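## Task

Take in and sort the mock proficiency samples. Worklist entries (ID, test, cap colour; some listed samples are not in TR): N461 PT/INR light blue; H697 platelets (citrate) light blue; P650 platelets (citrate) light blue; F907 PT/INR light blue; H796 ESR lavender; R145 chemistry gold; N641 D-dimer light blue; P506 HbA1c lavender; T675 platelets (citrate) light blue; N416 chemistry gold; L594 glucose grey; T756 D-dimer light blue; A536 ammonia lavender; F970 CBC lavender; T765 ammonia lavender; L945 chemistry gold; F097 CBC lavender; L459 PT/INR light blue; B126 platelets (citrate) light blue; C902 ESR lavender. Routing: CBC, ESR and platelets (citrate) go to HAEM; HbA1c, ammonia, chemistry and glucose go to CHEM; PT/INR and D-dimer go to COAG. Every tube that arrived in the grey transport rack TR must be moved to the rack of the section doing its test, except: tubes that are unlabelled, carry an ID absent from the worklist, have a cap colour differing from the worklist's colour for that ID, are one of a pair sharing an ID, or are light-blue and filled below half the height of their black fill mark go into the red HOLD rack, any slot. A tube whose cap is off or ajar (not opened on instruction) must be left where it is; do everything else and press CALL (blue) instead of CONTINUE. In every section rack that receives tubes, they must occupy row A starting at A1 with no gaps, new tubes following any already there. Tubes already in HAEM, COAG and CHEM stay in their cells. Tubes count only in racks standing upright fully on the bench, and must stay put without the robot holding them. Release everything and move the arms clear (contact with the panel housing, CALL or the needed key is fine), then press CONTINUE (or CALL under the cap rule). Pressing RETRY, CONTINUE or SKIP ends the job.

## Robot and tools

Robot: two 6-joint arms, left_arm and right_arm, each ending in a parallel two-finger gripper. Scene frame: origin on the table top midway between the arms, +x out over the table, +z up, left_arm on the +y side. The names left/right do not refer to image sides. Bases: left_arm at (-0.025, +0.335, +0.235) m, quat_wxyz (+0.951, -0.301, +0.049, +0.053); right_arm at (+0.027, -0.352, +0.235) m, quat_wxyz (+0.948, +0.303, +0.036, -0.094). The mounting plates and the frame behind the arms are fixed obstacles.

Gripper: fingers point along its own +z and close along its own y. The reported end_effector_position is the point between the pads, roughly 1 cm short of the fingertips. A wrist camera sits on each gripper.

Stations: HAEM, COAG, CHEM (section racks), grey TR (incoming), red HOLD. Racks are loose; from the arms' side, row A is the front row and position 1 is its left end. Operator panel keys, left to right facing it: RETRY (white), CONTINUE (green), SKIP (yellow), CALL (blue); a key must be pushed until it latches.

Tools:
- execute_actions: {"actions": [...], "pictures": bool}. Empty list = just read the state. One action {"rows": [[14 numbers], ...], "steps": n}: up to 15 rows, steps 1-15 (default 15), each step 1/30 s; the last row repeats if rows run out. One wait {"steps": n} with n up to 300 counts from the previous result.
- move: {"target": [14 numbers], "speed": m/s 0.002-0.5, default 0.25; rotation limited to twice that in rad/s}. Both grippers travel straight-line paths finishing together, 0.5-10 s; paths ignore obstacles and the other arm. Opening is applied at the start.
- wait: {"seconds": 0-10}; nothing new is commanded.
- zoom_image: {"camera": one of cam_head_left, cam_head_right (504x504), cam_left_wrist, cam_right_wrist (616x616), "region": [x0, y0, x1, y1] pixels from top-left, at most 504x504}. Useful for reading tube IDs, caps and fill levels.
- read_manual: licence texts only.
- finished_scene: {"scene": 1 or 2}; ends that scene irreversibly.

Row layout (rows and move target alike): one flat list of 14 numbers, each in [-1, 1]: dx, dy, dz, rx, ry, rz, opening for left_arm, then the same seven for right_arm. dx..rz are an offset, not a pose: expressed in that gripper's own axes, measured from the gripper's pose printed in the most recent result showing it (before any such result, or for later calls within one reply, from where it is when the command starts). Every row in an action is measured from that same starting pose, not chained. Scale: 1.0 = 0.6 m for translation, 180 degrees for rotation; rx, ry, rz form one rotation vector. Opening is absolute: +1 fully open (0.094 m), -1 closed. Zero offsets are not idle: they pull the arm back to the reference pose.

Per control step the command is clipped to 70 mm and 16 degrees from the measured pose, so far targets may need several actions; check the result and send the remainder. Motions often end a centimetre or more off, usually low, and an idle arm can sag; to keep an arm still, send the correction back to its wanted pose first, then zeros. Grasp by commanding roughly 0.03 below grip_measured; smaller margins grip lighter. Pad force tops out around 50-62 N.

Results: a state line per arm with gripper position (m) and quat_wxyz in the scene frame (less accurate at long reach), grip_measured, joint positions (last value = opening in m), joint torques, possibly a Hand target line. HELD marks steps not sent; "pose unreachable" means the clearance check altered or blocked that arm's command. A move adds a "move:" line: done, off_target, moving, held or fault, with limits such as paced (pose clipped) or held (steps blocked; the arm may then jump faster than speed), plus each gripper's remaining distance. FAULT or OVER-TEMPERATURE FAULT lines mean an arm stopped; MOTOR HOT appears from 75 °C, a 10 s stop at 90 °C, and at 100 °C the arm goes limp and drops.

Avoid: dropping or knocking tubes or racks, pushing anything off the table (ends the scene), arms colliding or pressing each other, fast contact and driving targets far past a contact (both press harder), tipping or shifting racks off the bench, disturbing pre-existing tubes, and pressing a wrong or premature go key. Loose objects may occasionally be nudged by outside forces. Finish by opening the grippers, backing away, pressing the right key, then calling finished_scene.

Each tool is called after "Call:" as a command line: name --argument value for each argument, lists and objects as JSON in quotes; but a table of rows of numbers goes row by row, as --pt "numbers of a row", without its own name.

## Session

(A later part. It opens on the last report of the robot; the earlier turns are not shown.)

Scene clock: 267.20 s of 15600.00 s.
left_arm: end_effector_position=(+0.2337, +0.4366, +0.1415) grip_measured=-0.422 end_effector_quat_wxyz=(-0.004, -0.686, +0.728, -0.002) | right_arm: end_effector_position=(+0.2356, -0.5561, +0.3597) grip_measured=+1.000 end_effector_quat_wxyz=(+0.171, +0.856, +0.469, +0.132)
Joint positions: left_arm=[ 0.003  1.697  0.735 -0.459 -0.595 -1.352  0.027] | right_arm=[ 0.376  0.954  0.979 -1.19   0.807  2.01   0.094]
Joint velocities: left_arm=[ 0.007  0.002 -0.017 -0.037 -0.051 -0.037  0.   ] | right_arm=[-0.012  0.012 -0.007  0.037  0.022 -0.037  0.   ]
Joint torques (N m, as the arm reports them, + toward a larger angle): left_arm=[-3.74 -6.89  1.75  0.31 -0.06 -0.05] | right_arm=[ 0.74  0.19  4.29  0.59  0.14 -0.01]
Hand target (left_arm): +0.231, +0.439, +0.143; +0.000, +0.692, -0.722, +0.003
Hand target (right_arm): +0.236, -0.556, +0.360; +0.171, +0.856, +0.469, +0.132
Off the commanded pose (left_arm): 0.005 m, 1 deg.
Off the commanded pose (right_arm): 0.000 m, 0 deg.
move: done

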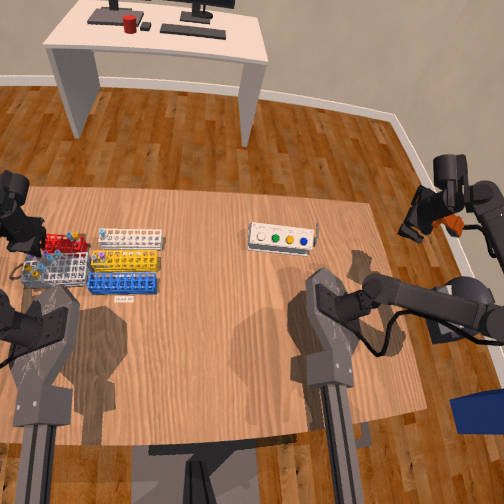

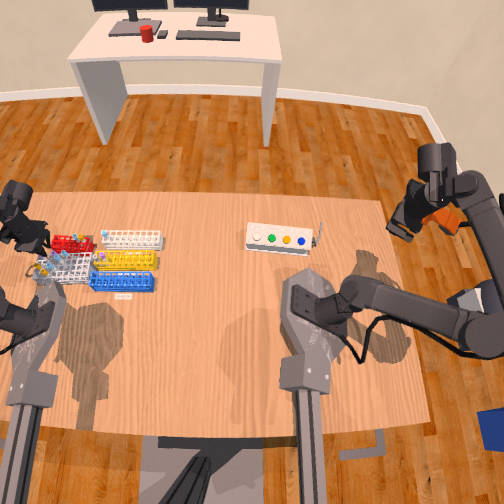

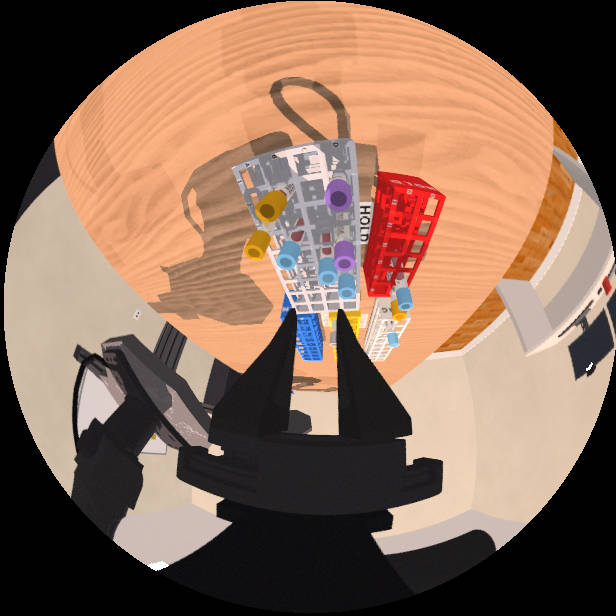

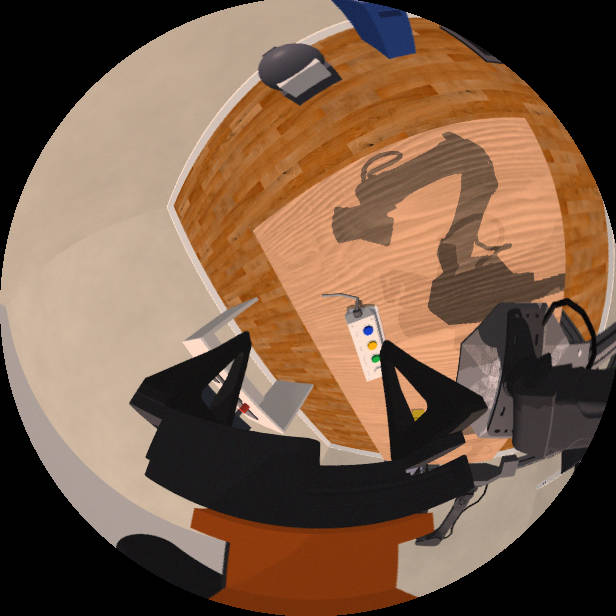

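Call:
move --target '[-0.085,-0.03,0.03,0,0,-0.019,-0.42,0,0,0,0,0,0,1]' --speed 0.15

Call:
zoom_image --camera "cam_left_wrist" --region '[230, 200, 400, 370]'

Scene clock: 277.80 s of 15600.00 s.
left_arm: end_effector_position=(+0.2502, +0.4862, +0.1252) grip_measured=-0.422 end_effector_quat_wxyz=(-0.004, -0.709, +0.705, +0.001) | right_arm: end_effector_position=(+0.2356, -0.5561, +0.3597) grip_measured=+1.000 end_effector_quat_wxyz=(+0.171, +0.856, +0.469, +0.132)
Joint positions: left_arm=[ 0.172  1.723  0.84  -0.433 -0.565 -1.221  0.027] | right_arm=[ 0.376  0.954  0.979 -1.19   0.807  2.01   0.094]
Joint velocities: left_arm=[ 0.002  0.002 -0.002 -0.022  0.037  0.007  0.   ] | right_arm=[-0.007  0.012  0.017  0.007 -0.037 -0.007  0.   ]
Joint torques (N m, as the arm reports them, + toward a larger angle): left_arm=[-3.74 -4.64  4.06  0.27  0.02  0.05] | right_arm=[0.8  0.13 4.42 0.57 0.14 0.01]
Hand target (left_arm): +0.255, +0.486, +0.122; +0.003, +0.707, -0.707, +0.001
Hand target (right_arm): +0.236, -0.556, +0.360; +0.171, +0.856, +0.469, +0.132
Off the commanded pose (left_arm): 0.005 m, 0 deg.
Off the commanded pose (right_arm): 0.000 m, 0 deg.
After step 90, 6.70 s passed at rest.
move: done

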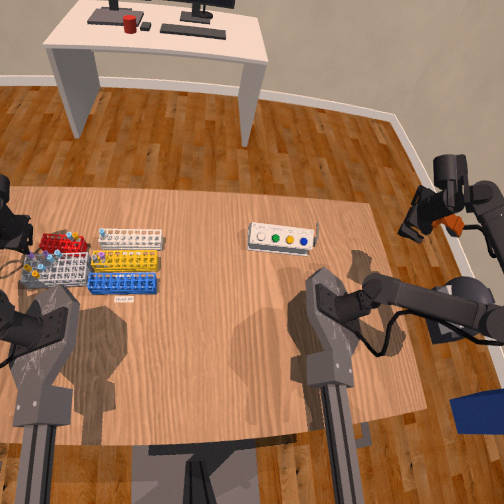

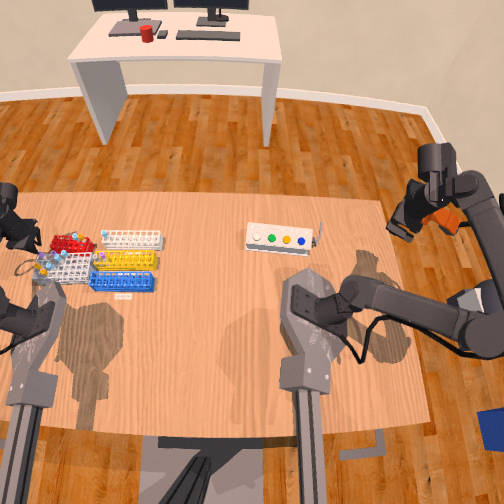

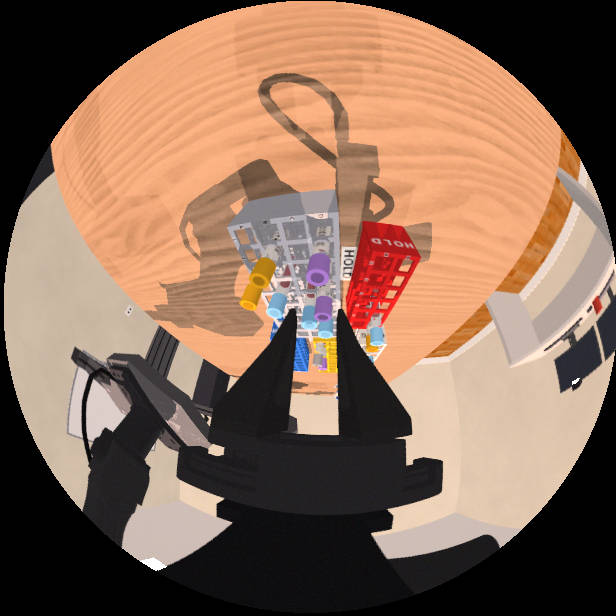

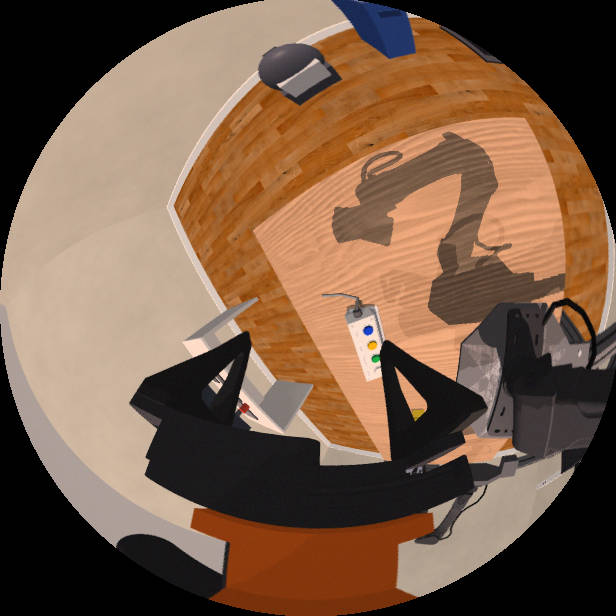

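Region (230, 200, 400, 370) of cam_left_wrist's 616x616 image, scaled by 2.965, with more detail than that image has.

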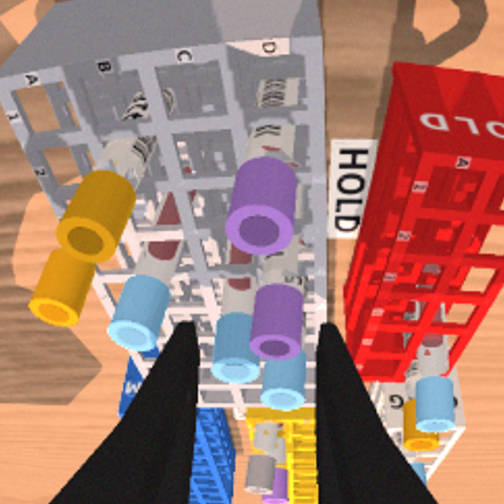

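Call:
move --target '[-0.012,0.005,0.035,0,0,-0.25,-0.42,0,0,0,0,0,0,1]' --speed 0.4

Call:
zoom_image --camera "cam_left_wrist" --region '[200, 200, 380, 380]'

Scene clock: 289.50 s of 15600.00 s.
left_arm: end_effector_position=(+0.2562, +0.5010, +0.1125) grip_measured=-0.422 end_effector_quat_wxyz=(-0.008, +0.926, -0.378, +0.009) | right_arm: end_effector_position=(+0.2356, -0.5561, +0.3597) grip_measured=+1.000 end_effector_quat_wxyz=(+0.171, +0.856, +0.469, +0.132)
Joint positions: left_arm=[ 0.229  1.742  0.84  -0.343 -0.55  -1.927  0.027] | right_arm=[ 0.376  0.954  0.979 -1.19   0.807  2.01   0.094]
Joint velocities: left_arm=[-0.012  0.017 -0.002  0.051  0.022 -0.081 -0.   ] | right_arm=[-0.002 -0.017  0.012 -0.022 -0.051 -0.007  0.   ]
Joint torques (N m, as the arm reports them, + toward a larger angle): left_arm=[-3.44 -5.04  1.42  0.41 -0.07 -0.06] | right_arm=[0.78 0.17 4.28 0.59 0.15 0.  ]
Hand target (left_arm): +0.247, +0.493, +0.104; +0.003, +0.925, -0.380, -0.002
Hand target (right_arm): +0.236, -0.556, +0.360; +0.171, +0.856, +0.469, +0.132
Off the commanded pose (left_arm): 0.015 m, 2 deg.
Off the commanded pose (right_arm): 0.000 m, 0 deg.
After step 90, 7.03 s passed at rest.
move: off_target (left_arm)

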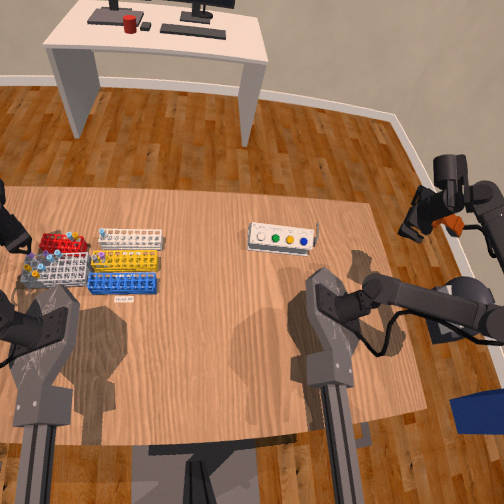

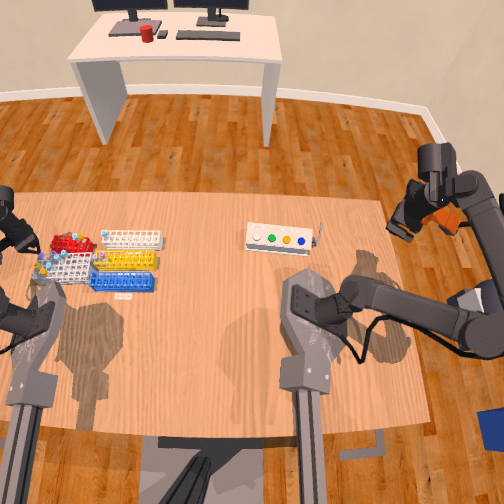

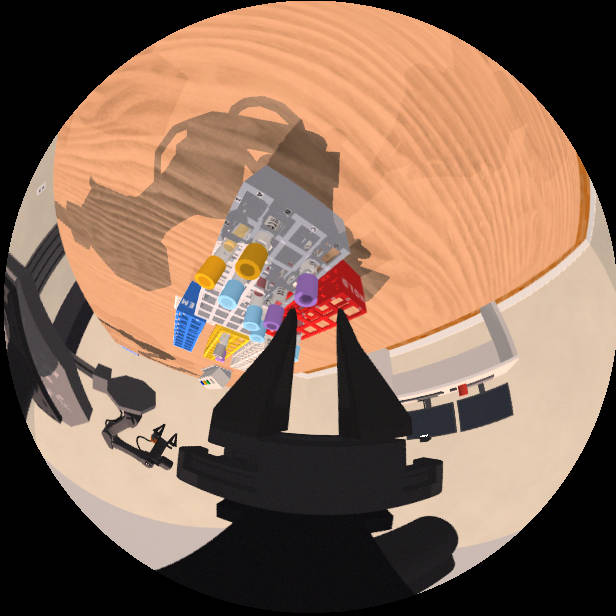

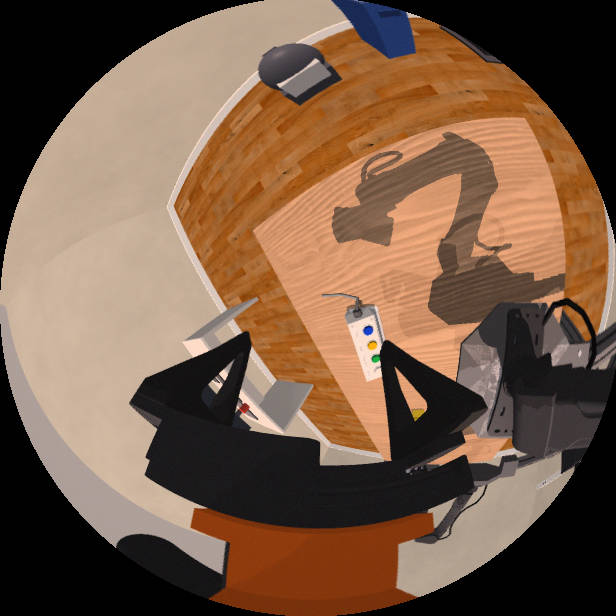

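Region (200, 200, 380, 380) of cam_left_wrist's 616x616 image, scaled by 2.800, with more detail than that image has.

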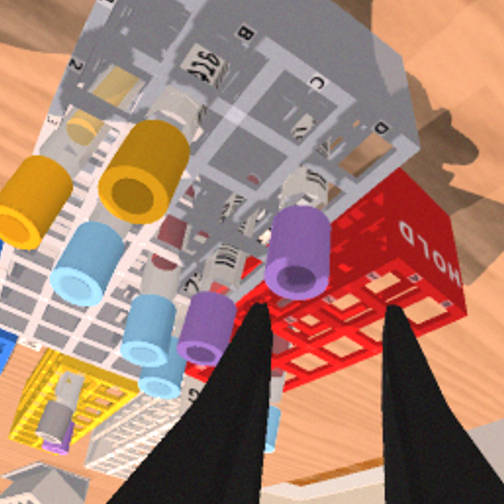

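Call:
execute_actions --actions '[{"rows":[[-0.007,0.033,0.02,-0.008,0,0,-0.42,0,0,0,0,0,0,1]]}]'

Call:
zoom_image --camera "cam_left_wrist" --region '[240, 220, 400, 380]'

Scene clock: 294.43 s of 15600.00 s.
left_arm: end_effector_position=(+0.2432, +0.4924, +0.1037) grip_measured=-0.422 end_effector_quat_wxyz=(-0.000, +0.927, -0.376, +0.007) | right_arm: end_effector_position=(+0.2356, -0.5561, +0.3597) grip_measured=+1.000 end_effector_quat_wxyz=(+0.171, +0.856, +0.469, +0.132)
Joint positions: left_arm=[ 0.242  1.742  0.782 -0.294 -0.538 -1.927  0.027] | right_arm=[ 0.376  0.954  0.979 -1.19   0.807  2.01   0.094]
Joint velocities: left_arm=[-0.017 -0.017 -0.007  0.051  0.007 -0.037 -0.   ] | right_arm=[-0.012 -0.002 -0.002 -0.037 -0.095 -0.037  0.   ]
Joint torques (N m, as the arm reports them, + toward a larger angle): left_arm=[-3.37 -5.75  1.75  0.39  0.    0.07] | right_arm=[0.85 0.18 4.22 0.57 0.12 0.01]
Hand target (left_arm): +0.239, +0.490, +0.100; +0.004, +0.926, -0.378, +0.004
Hand target (right_arm): +0.236, -0.556, +0.360; +0.171, +0.856, +0.469, +0.132
Off the commanded pose (left_arm): 0.006 m, 1 deg.
Off the commanded pose (right_arm): 0.000 m, 0 deg.
Steps of this call (steps 1 to 90: nothing new was sent; then 1.43 s passed at rest; steps 91 to 105: all 15 steps of this action). Readings (end_effector_position):
91: left_arm (+0.2558, +0.5003, +0.1114) | right_arm (+0.2356, -0.5561, +0.3597)
92: left_arm (+0.2543, +0.4992, +0.1098) | right_arm (+0.2356, -0.5561, +0.3597)
94: left_arm (+0.2464, +0.4947, +0.1061) | right_arm (+0.2356, -0.5561, +0.3597)
98: left_arm (+0.2403, +0.4913, +0.1037) | right_arm (+0.2356, -0.5561, +0.3597)
105: the state above

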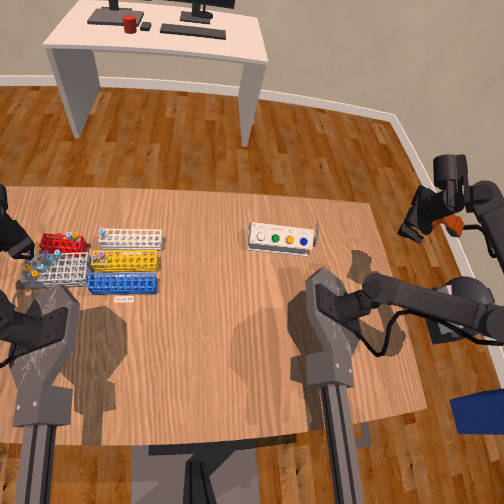

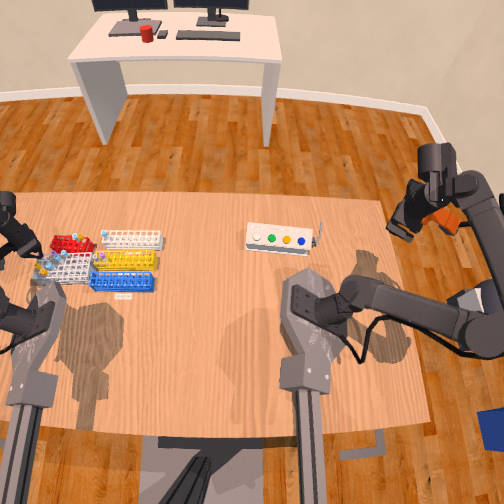

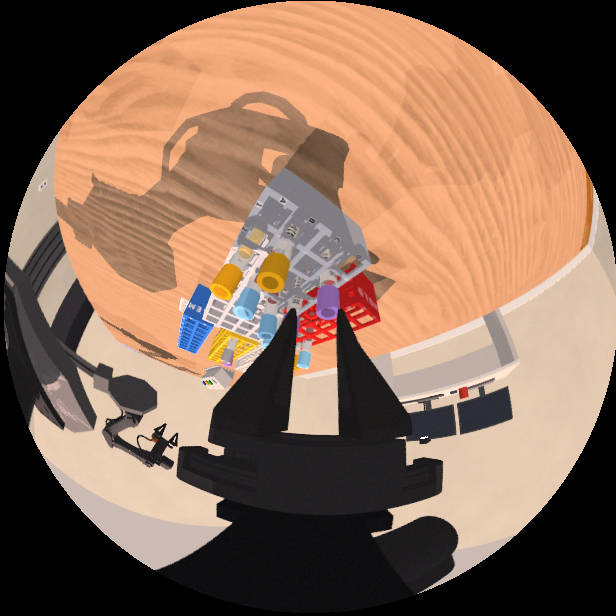

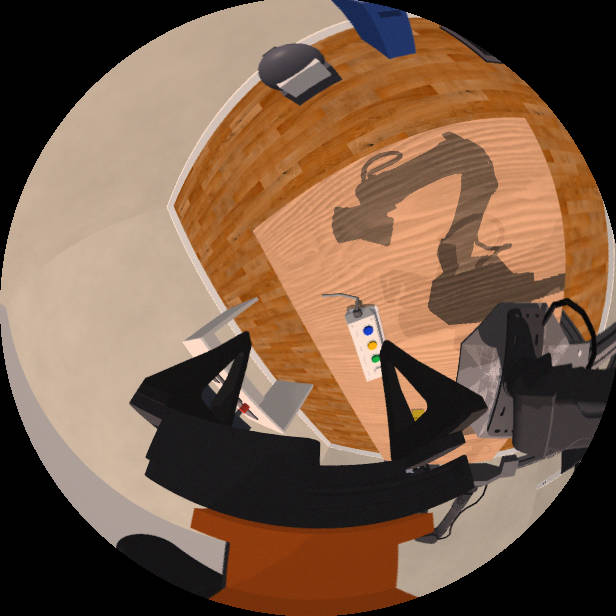

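Region (240, 220, 400, 380) of cam_left_wrist's 616x616 image, scaled by 3.150, with more detail than that image has.

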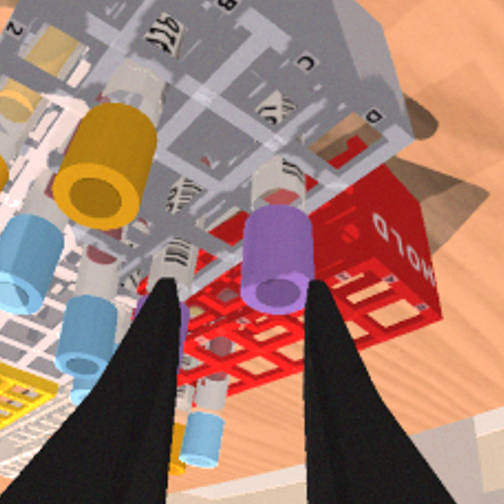

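Call:
execute_actions --actions '[{"rows":[[-0.002,0.002,0.01,-0.004,0,0,-0.25,0,0,0,0,0,0,1],[-0.002,0.002,0.01,-0.004,0,0,-0.25,0,0,0,0,0,0,1],[-0.002,0.002,0.02,-0.004,0,0,-0.25,0,0,0,0,0,0,1],[-0.002,0.002,0.03,-0.004,0,0,-0.25,0,0,0,0,0,0,1],[-0.002,0.002,0.04,-0.004,0,0,-0.25,0,0,0,0,0,0,1],[-0.002,0.002,0.052,-0.004,0,0,-0.25,0,0,0,0,0,0,1]]}]'

Call:
zoom_image --camera "cam_left_wrist" --region '[240, 220, 400, 380]'

Scene clock: 301.37 s of 15600.00 s.
left_arm: end_effector_position=(+0.2421, +0.4946, +0.0768) grip_measured=-0.252 end_effector_quat_wxyz=(+0.004, +0.928, -0.371, +0.004) | right_arm: end_effector_position=(+0.2356, -0.5561, +0.3597) grip_measured=+1.000 end_effector_quat_wxyz=(+0.171, +0.856, +0.469, +0.132)
Joint positions: left_arm=[ 0.3    1.827  0.782 -0.188 -0.518 -1.878  0.035] | right_arm=[ 0.376  0.954  0.979 -1.19   0.807  2.01   0.094]
Joint velocities: left_arm=[-0.002 -0.002 -0.007  0.095 -0.051  0.066 -0.002] | right_arm=[-0.002 -0.007  0.002  0.007 -0.022 -0.037  0.   ]
Joint torques (N m, as the arm reports them, + toward a larger angle): left_arm=[-3.66 -5.51  1.75  0.39  0.    0.03] | right_arm=[ 0.79  0.17  4.19  0.6   0.13 -0.01]
Hand target (left_arm): +0.241, +0.492, +0.072; +0.006, +0.927, -0.376, +0.004
Hand target (right_arm): +0.236, -0.556, +0.360; +0.171, +0.856, +0.469, +0.132
Off the commanded pose (left_arm): 0.005 m, 1 deg.
Off the commanded pose (right_arm): 0.000 m, 0 deg.
Steps of this call (steps 1 to 90: nothing new was sent; then 3.43 s passed at rest; steps 91 to 105: all 15 steps of this action). Readings (end_effector_position):
91: left_arm (+0.2438, +0.4926, +0.1035) | right_arm (+0.2356, -0.5561, +0.3597)
92: left_arm (+0.2436, +0.4929, +0.1033) | right_arm (+0.2356, -0.5561, +0.3597)
94: left_arm (+0.2434, +0.4943, +0.1006) | right_arm (+0.2356, -0.5561, +0.3597)
98: left_arm (+0.2403, +0.4952, +0.0836) | right_arm (+0.2356, -0.5561, +0.3597)
105: the state above

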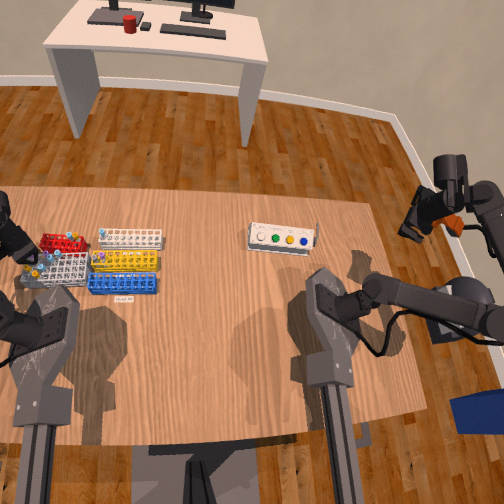

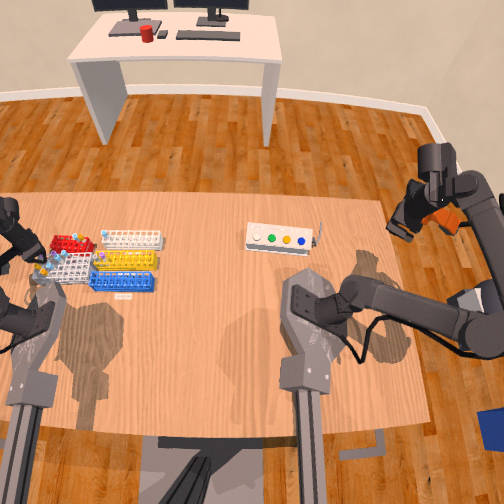

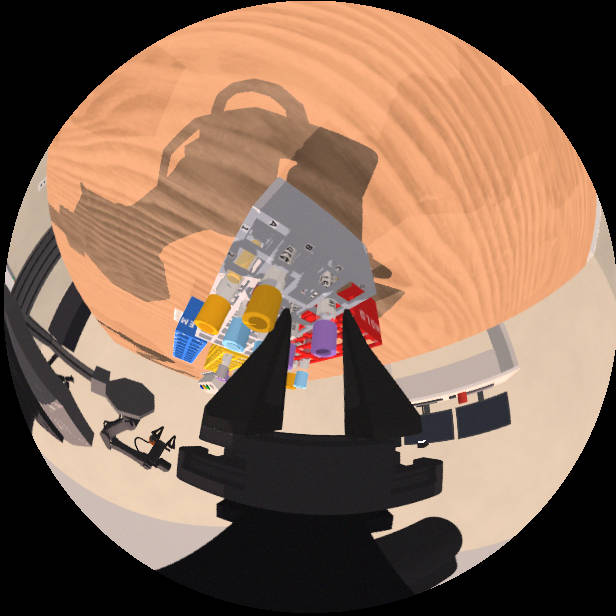

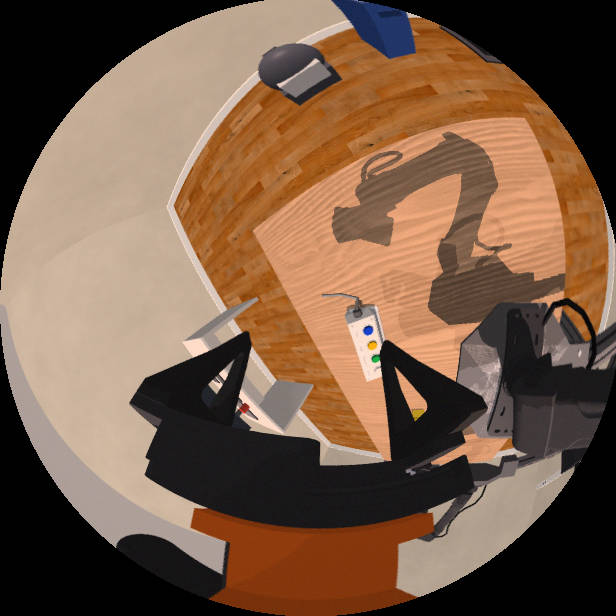

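Region (240, 220, 400, 380) of cam_left_wrist's 616x616 image, scaled by 3.150, with more detail than that image has.

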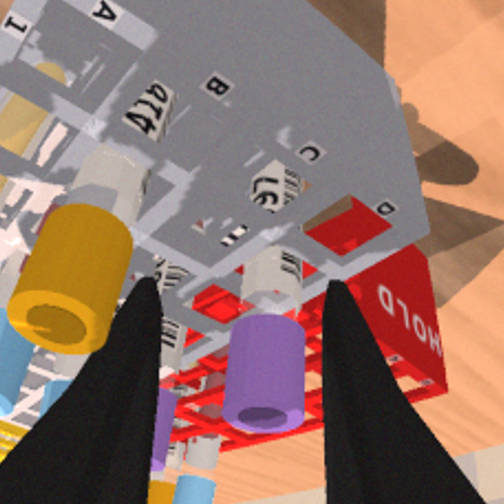

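Call:
execute_actions --actions '[{"rows":[[0.004,-0.009,0.004,0.007,0.004,0,-0.3,0,0,0,0,0,0,1]],"steps":10}]' --pictures false

Call:
execute_actions --actions '[{"rows":[[0,0,0,0,0,0,-0.7,0,0,0,0,0,0,1]],"steps":10}]' --pictures false

Call:
move --target '[0.005,-0.006,-0.18,0,0,0.1,-0.7,0,0,0,0,0,0,1]' --speed 0.15

Call:
zoom_image --camera "cam_left_wrist" --region '[250, 220, 390, 360]'

Scene clock: 308.93 s of 15600.00 s.
left_arm: end_effector_position=(+0.2487, +0.4972, +0.0769) grip_measured=-0.298 end_effector_quat_wxyz=(-0.005, +0.929, -0.370, +0.015) | right_arm: end_effector_position=(+0.2356, -0.5561, +0.3597) grip_measured=+1.000 end_effector_quat_wxyz=(+0.171, +0.856, +0.469, +0.132)
Joint positions: left_arm=[ 0.3    1.827  0.782 -0.157 -0.513 -1.866  0.033] | right_arm=[ 0.376  0.954  0.979 -1.19   0.807  2.01   0.094]
Joint velocities: left_arm=[ 0.002 -0.007  0.007 -0.051 -0.051 -0.007 -0.001] | right_arm=[ 0.012 -0.002 -0.002 -0.037  0.037  0.066  0.   ]
Joint torques (N m, as the arm reports them, + toward a larger angle): left_arm=[-3.47 -6.18  1.95  0.38 -0.05  0.08] | right_arm=[0.76 0.21 4.26 0.61 0.15 0.  ]
Hand target (left_arm): +0.248, +0.497, +0.074; -0.004, +0.928, -0.371, +0.014
Hand target (right_arm): +0.236, -0.556, +0.360; +0.171, +0.856, +0.469, +0.132
Off the commanded pose (left_arm): 0.003 m, 0 deg.
Off the commanded pose (right_arm): 0.000 m, 0 deg.
Steps of this call (steps 1 to 90: nothing new was sent; then 4.23 s passed at rest; steps 91 to 100: all 10 steps of this action). Readings (end_effector_position):
91: left_arm (+0.2450, +0.4959, +0.0768) | right_arm (+0.2356, -0.5561, +0.3597)
92: left_arm (+0.2457, +0.4961, +0.0768) | right_arm (+0.2356, -0.5561, +0.3597)
94: left_arm (+0.2471, +0.4966, +0.0768) | right_arm (+0.2356, -0.5561, +0.3597)
98: left_arm (+0.2483, +0.4971, +0.0769) | right_arm (+0.2356, -0.5561, +0.3597)
100: the state above

Scene clock: 309.27 s of 15600.00 s.
left_arm: end_effector_position=(+0.2487, +0.4972, +0.0769) grip_measured=-0.690 end_effector_quat_wxyz=(-0.005, +0.929, -0.370, +0.015) | right_arm: end_effector_position=(+0.2356, -0.5561, +0.3597) grip_measured=+1.000 end_effector_quat_wxyz=(+0.171, +0.856, +0.469, +0.132)
Joint positions: left_arm=[ 0.3    1.827  0.782 -0.157 -0.513 -1.866  0.015] | right_arm=[ 0.376  0.954  0.979 -1.19   0.807  2.01   0.094]
Joint velocities: left_arm=[ 0.017  0.002 -0.012 -0.007 -0.007  0.095  0.   ] | right_arm=[ 0.017 -0.002 -0.007  0.022  0.051 -0.022  0.   ]
Joint torques (N m, as the arm reports them, + toward a larger angle): left_arm=[-3.95 -6.8   2.18  0.34 -0.02  0.02] | right_arm=[ 0.67  0.16  4.29  0.58  0.15 -0.03]
Hand target (left_arm): +0.249, +0.497, +0.077; -0.005, +0.929, -0.370, +0.015
Hand target (right_arm): +0.236, -0.556, +0.360; +0.171, +0.856, +0.469, +0.132
Off the commanded pose (left_arm): 0.000 m, 0 deg.
Off the commanded pose (right_arm): 0.000 m, 0 deg.
Steps of this call (steps 1 to 10: all 10 steps of this action). Readings (end_effector_position):
1: left_arm (+0.2487, +0.4972, +0.0769) | right_arm (+0.2356, -0.5561, +0.3597)
2: left_arm (+0.2487, +0.4972, +0.0769) | right_arm (+0.2356, -0.5561, +0.3597)
4: left_arm (+0.2487, +0.4972, +0.0769) | right_arm (+0.2356, -0.5561, +0.3597)
8: left_arm (+0.2487, +0.4972, +0.0769) | right_arm (+0.2356, -0.5561, +0.3597)
10: the state above

Scene clock: 311.20 s of 15600.00 s.
left_arm: end_effector_position=(+0.2478, +0.4934, +0.1759) grip_measured=-0.690 end_effector_quat_wxyz=(+0.006, +0.863, -0.505, +0.016) | right_arm: end_effector_position=(+0.2356, -0.5561, +0.3597) grip_measured=+1.000 end_effector_quat_wxyz=(+0.171, +0.856, +0.469, +0.132)
Joint positions: left_arm=[ 0.11   1.567  0.889 -0.652 -0.552 -1.786  0.015] | right_arm=[ 0.376  0.954  0.979 -1.19   0.807  2.01   0.094]
Joint velocities: left_arm=[-0.012 -0.002 -0.012 -0.051  0.007  0.007  0.001] | right_arm=[-0.007  0.007 -0.012  0.007 -0.051 -0.022  0.   ]
Joint torques (N m, as the arm reports them, + toward a larger angle): left_arm=[-4.79 -6.8   5.07  0.01 -0.2   0.02] | right_arm=[0.79 0.09 4.35 0.6  0.11 0.  ]
Hand target (left_arm): +0.251, +0.498, +0.185; -0.007, +0.860, -0.510, +0.015
Hand target (right_arm): +0.236, -0.556, +0.360; +0.171, +0.856, +0.469, +0.132
Off the commanded pose (left_arm): 0.010 m, 2 deg.
Off the commanded pose (right_arm): 0.000 m, 0 deg.
move: done

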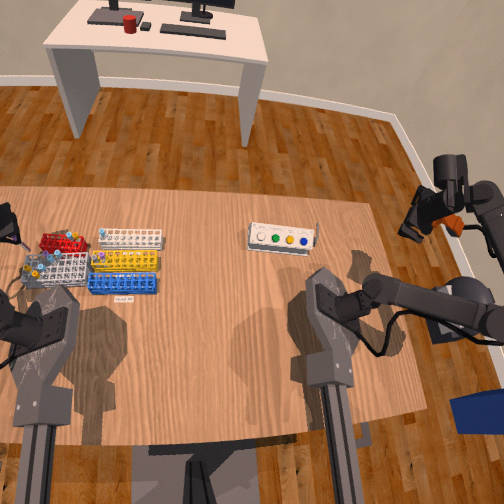

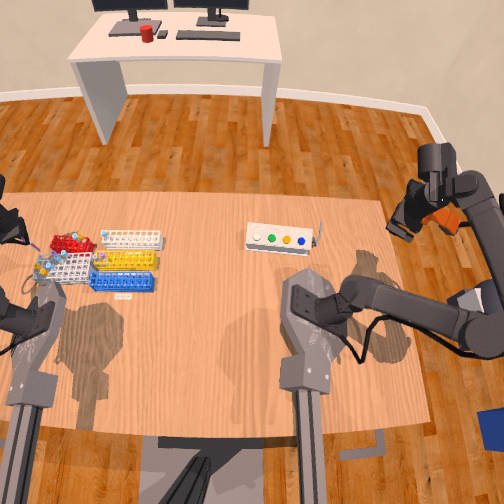

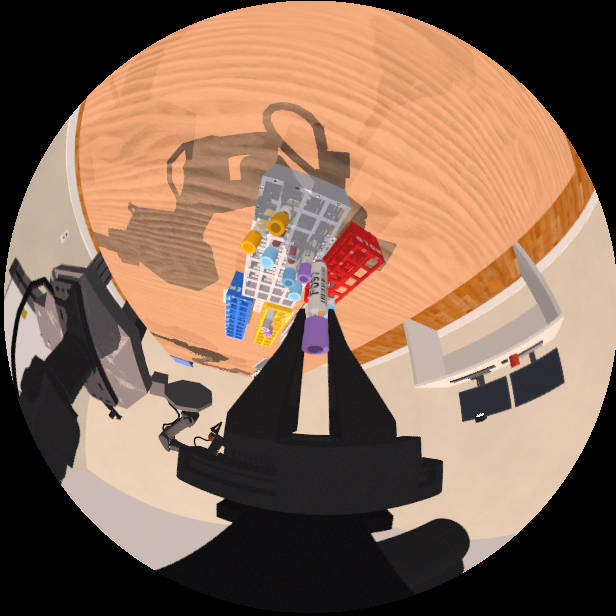

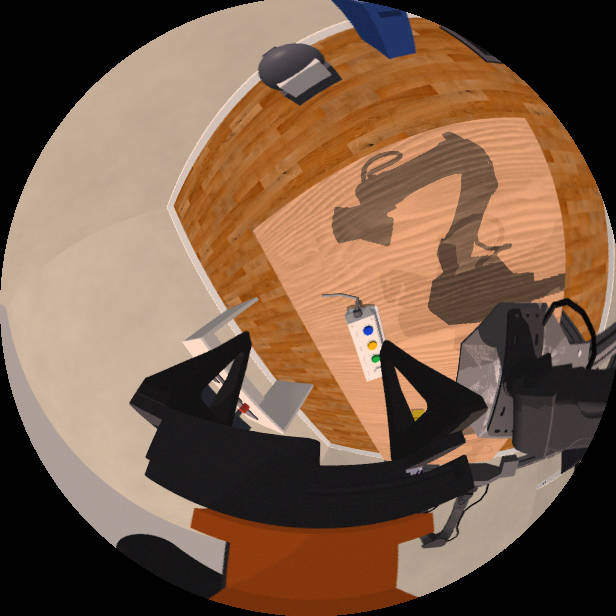

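Region (250, 220, 390, 360) of cam_left_wrist's 616x616 image, scaled by 3.600, with more detail than that image has.

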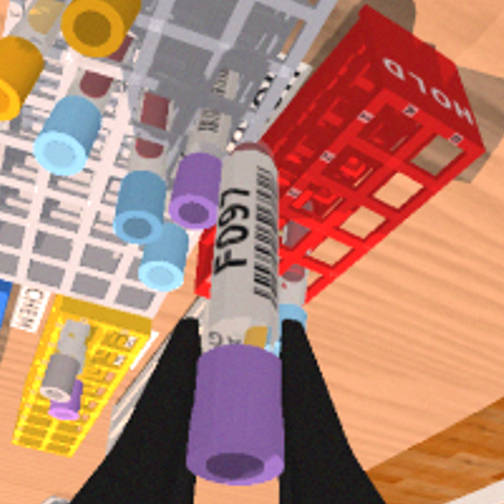

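Call:
move --target '[0.267,0.255,-0.025,0,0,0.9,-0.7,0,0,0,0,0,0,1]' --speed 0.5

Call:
move --target '[0,0,0,0,0,0.263,-0.7,0,0,0,0,0,0,1]' --speed 0.5

Scene clock: 320.03 s of 15600.00 s.
left_arm: end_effector_position=(+0.1868, +0.2839, +0.1955) grip_measured=-0.690 end_effector_quat_wxyz=(+0.017, +0.354, +0.935, -0.006) | right_arm: end_effector_position=(+0.2356, -0.5561, +0.3597) grip_measured=+1.000 end_effector_quat_wxyz=(+0.171, +0.856, +0.469, +0.132)
Joint positions: left_arm=[-0.669  1.887  0.71  -0.653 -0.547  0.101  0.015] | right_arm=[ 0.376  0.954  0.979 -1.19   0.807  2.01   0.094]
Joint velocities: left_arm=[-0.022 -0.017  0.012 -0.022 -0.037 -0.022 -0.001] | right_arm=[ 0.017  0.012 -0.017 -0.051 -0.037  0.051  0.   ]
Joint torques (N m, as the arm reports them, + toward a larger angle): left_arm=[-4.76 -3.06  5.37  0.28  0.13  0.09] | right_arm=[ 0.75  0.22  4.38  0.62  0.15 -0.01]
Hand target (left_arm): +0.189, +0.277, +0.198; +0.019, +0.364, +0.931, -0.011
Hand target (right_arm): +0.236, -0.556, +0.360; +0.171, +0.856, +0.469, +0.132
Off the commanded pose (left_arm): 0.007 m, 1 deg.
Off the commanded pose (right_arm): 0.000 m, 0 deg.
After step 90, 2.33 s passed at rest.
move: done

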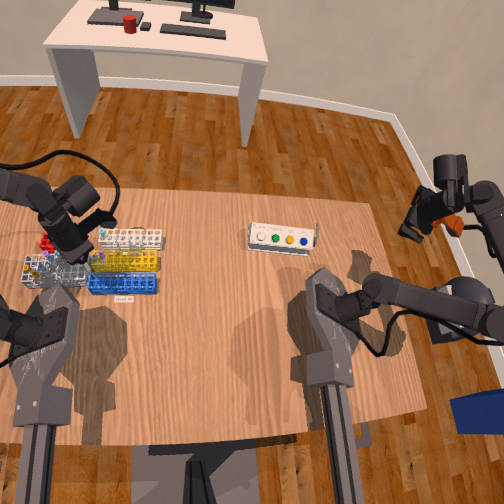

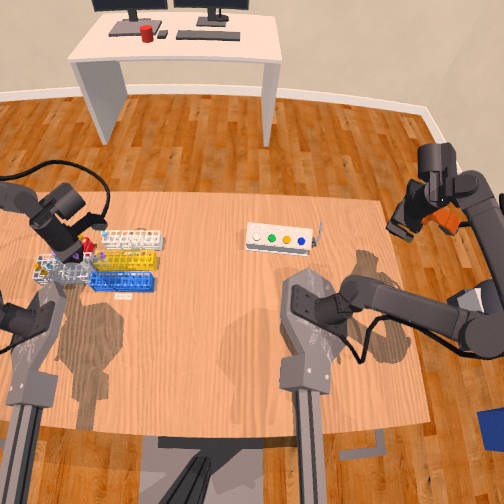

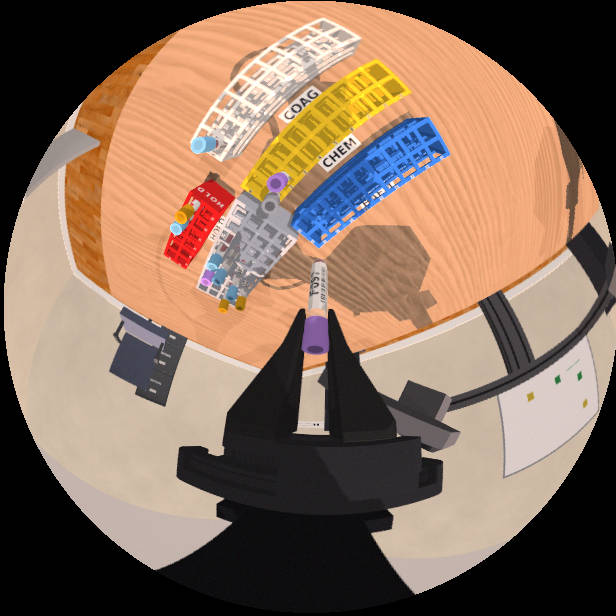

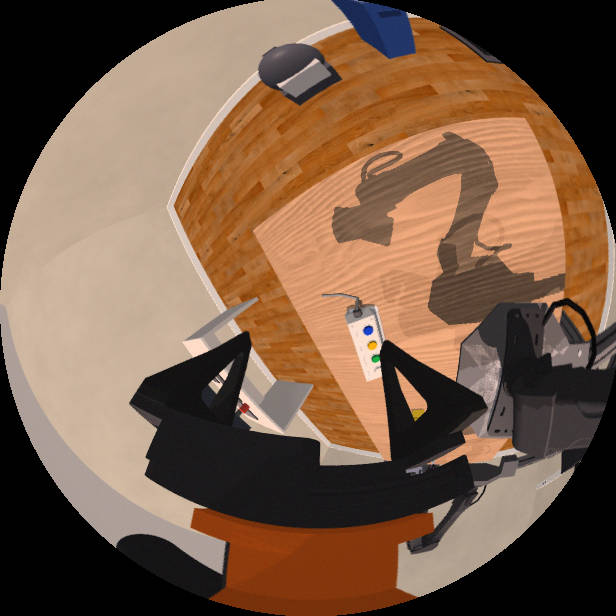

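Scene clock: 321.60 s of 15600.00 s.
left_arm: end_effector_position=(+0.1870, +0.2841, +0.1955) grip_measured=-0.690 end_effector_quat_wxyz=(+0.018, +0.696, +0.718, +0.002) | right_arm: end_effector_position=(+0.2356, -0.5561, +0.3597) grip_measured=+1.000 end_effector_quat_wxyz=(+0.171, +0.856, +0.469, +0.132)
Joint positions: left_arm=[-0.669  1.887  0.71  -0.653 -0.549  0.919  0.015] | right_arm=[ 0.376  0.954  0.979 -1.19   0.807  2.01   0.094]
Joint velocities: left_arm=[-0.032  0.022  0.012 -0.037 -0.095  0.066  0.001] | right_arm=[-0.012  0.007  0.002 -0.051 -0.11   0.007  0.   ]
Joint torques (N m, as the arm reports them, + toward a larger angle): left_arm=[-3.6  -4.44  4.01  0.33 -0.04  0.05] | right_arm=[ 0.82  0.17  4.27  0.59  0.17 -0.01]
Hand target (left_arm): +0.187, +0.284, +0.196; +0.018, +0.699, +0.715, +0.001
Hand target (right_arm): +0.236, -0.556, +0.360; +0.171, +0.856, +0.469, +0.132
Off the commanded pose (left_arm): 0.000 m, 1 deg.
Off the commanded pose (right_arm): 0.000 m, 0 deg.
move: done

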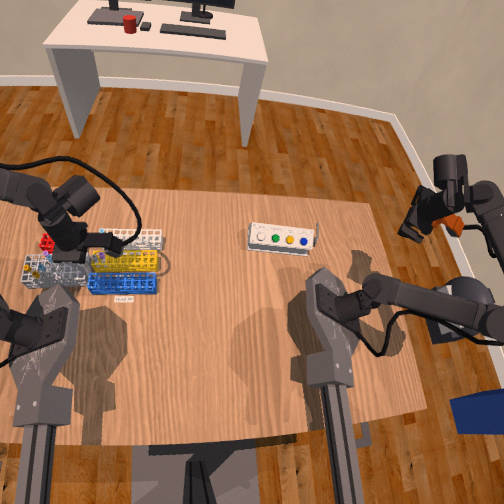

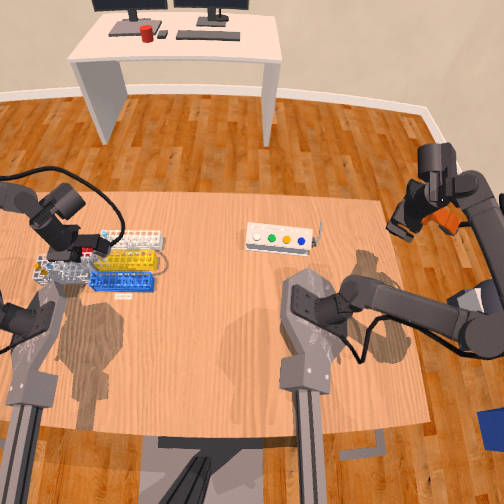

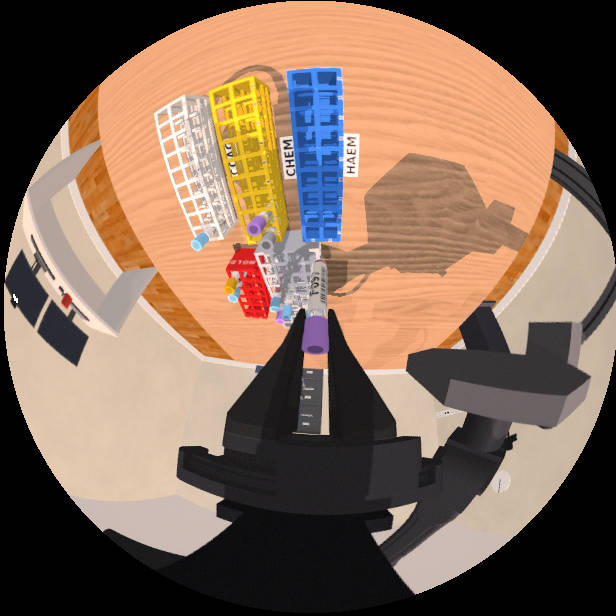

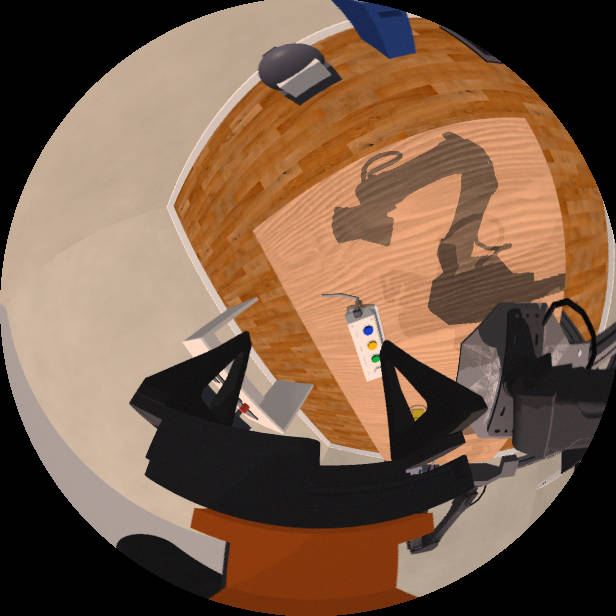

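Call:
move --target '[0.01,-0.025,0.112,0.007,0.007,0.01,-0.7,0,0,0,0,0,0,1]' --speed 0.12

Call:
zoom_image --camera "cam_left_wrist" --region '[220, 200, 380, 360]'

Scene clock: 326.47 s of 15600.00 s.
left_arm: end_effector_position=(+0.1801, +0.2871, +0.1334) grip_measured=-0.690 end_effector_quat_wxyz=(+0.011, +0.704, +0.710, +0.005) | right_arm: end_effector_position=(+0.2356, -0.5561, +0.3597) grip_measured=+1.000 end_effector_quat_wxyz=(+0.171, +0.856, +0.469, +0.132)
Joint positions: left_arm=[-0.53   2.046  0.589 -0.302 -0.589  1.092  0.015] | right_arm=[ 0.376  0.954  0.979 -1.19   0.807  2.01   0.094]
Joint velocities: left_arm=[-0.002 -0.007 -0.002 -0.066 -0.037 -0.066 -0.   ] | right_arm=[ 0.002 -0.017 -0.002  0.007 -0.022  0.022  0.   ]
Joint torques (N m, as the arm reports them, + toward a larger angle): left_arm=[-3.41 -3.62  1.53  0.48 -0.03  0.03] | right_arm=[ 0.85  0.18  4.29  0.57  0.14 -0.02]
Hand target (left_arm): +0.173, +0.289, +0.128; +0.002, +0.708, +0.707, +0.003
Hand target (right_arm): +0.236, -0.556, +0.360; +0.171, +0.856, +0.469, +0.132
Off the commanded pose (left_arm): 0.009 m, 1 deg.
Off the commanded pose (right_arm): 0.000 m, 0 deg.
After step 90, 0.63 s passed at rest.
move: done

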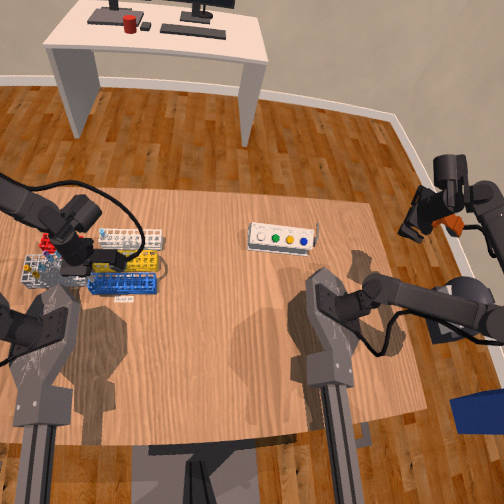

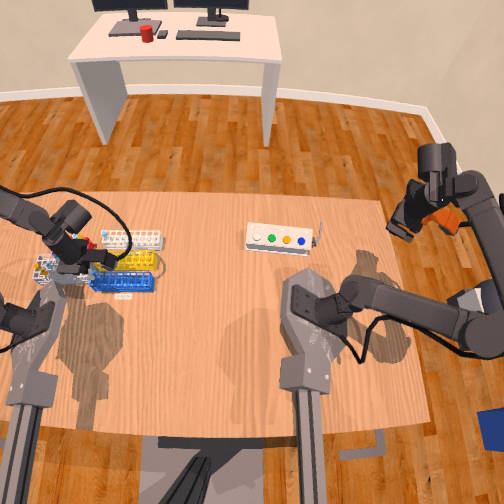

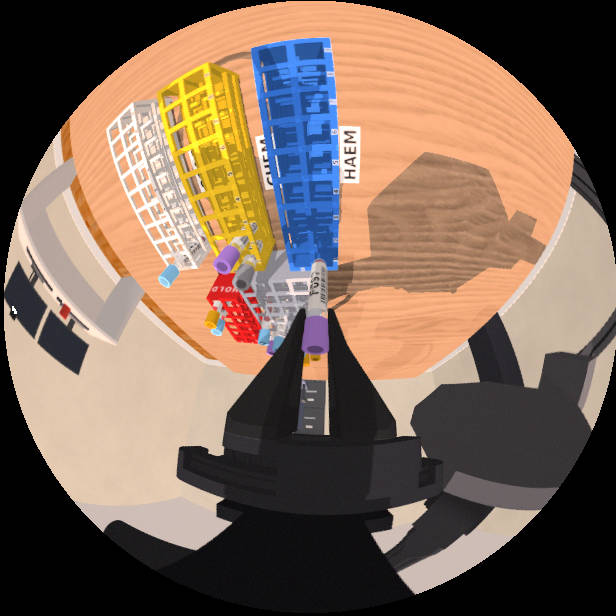

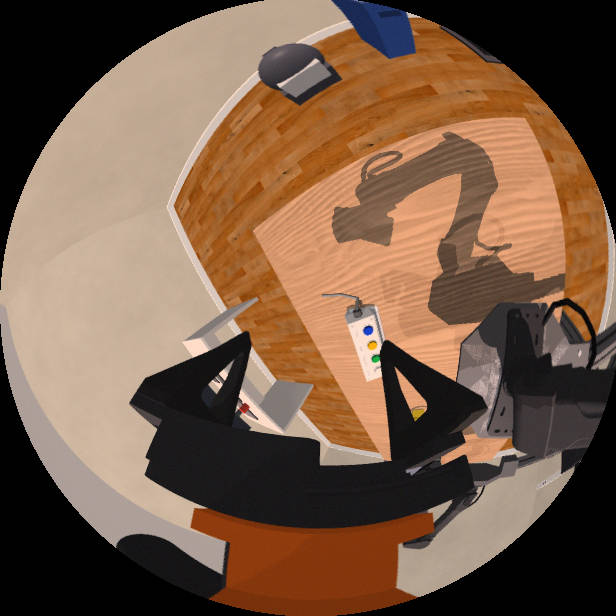

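Region (220, 200, 380, 360) of cam_left_wrist's 616x616 image, scaled by 3.150, with more detail than that image has.

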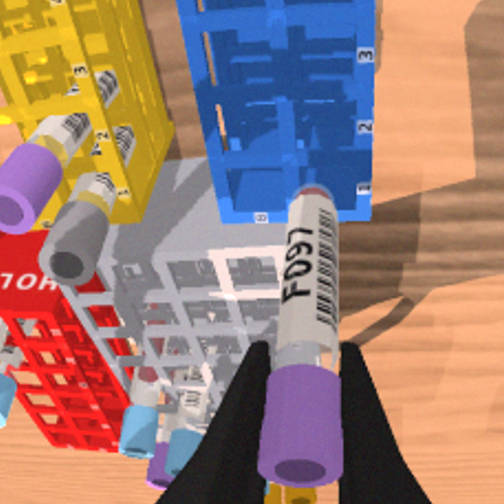

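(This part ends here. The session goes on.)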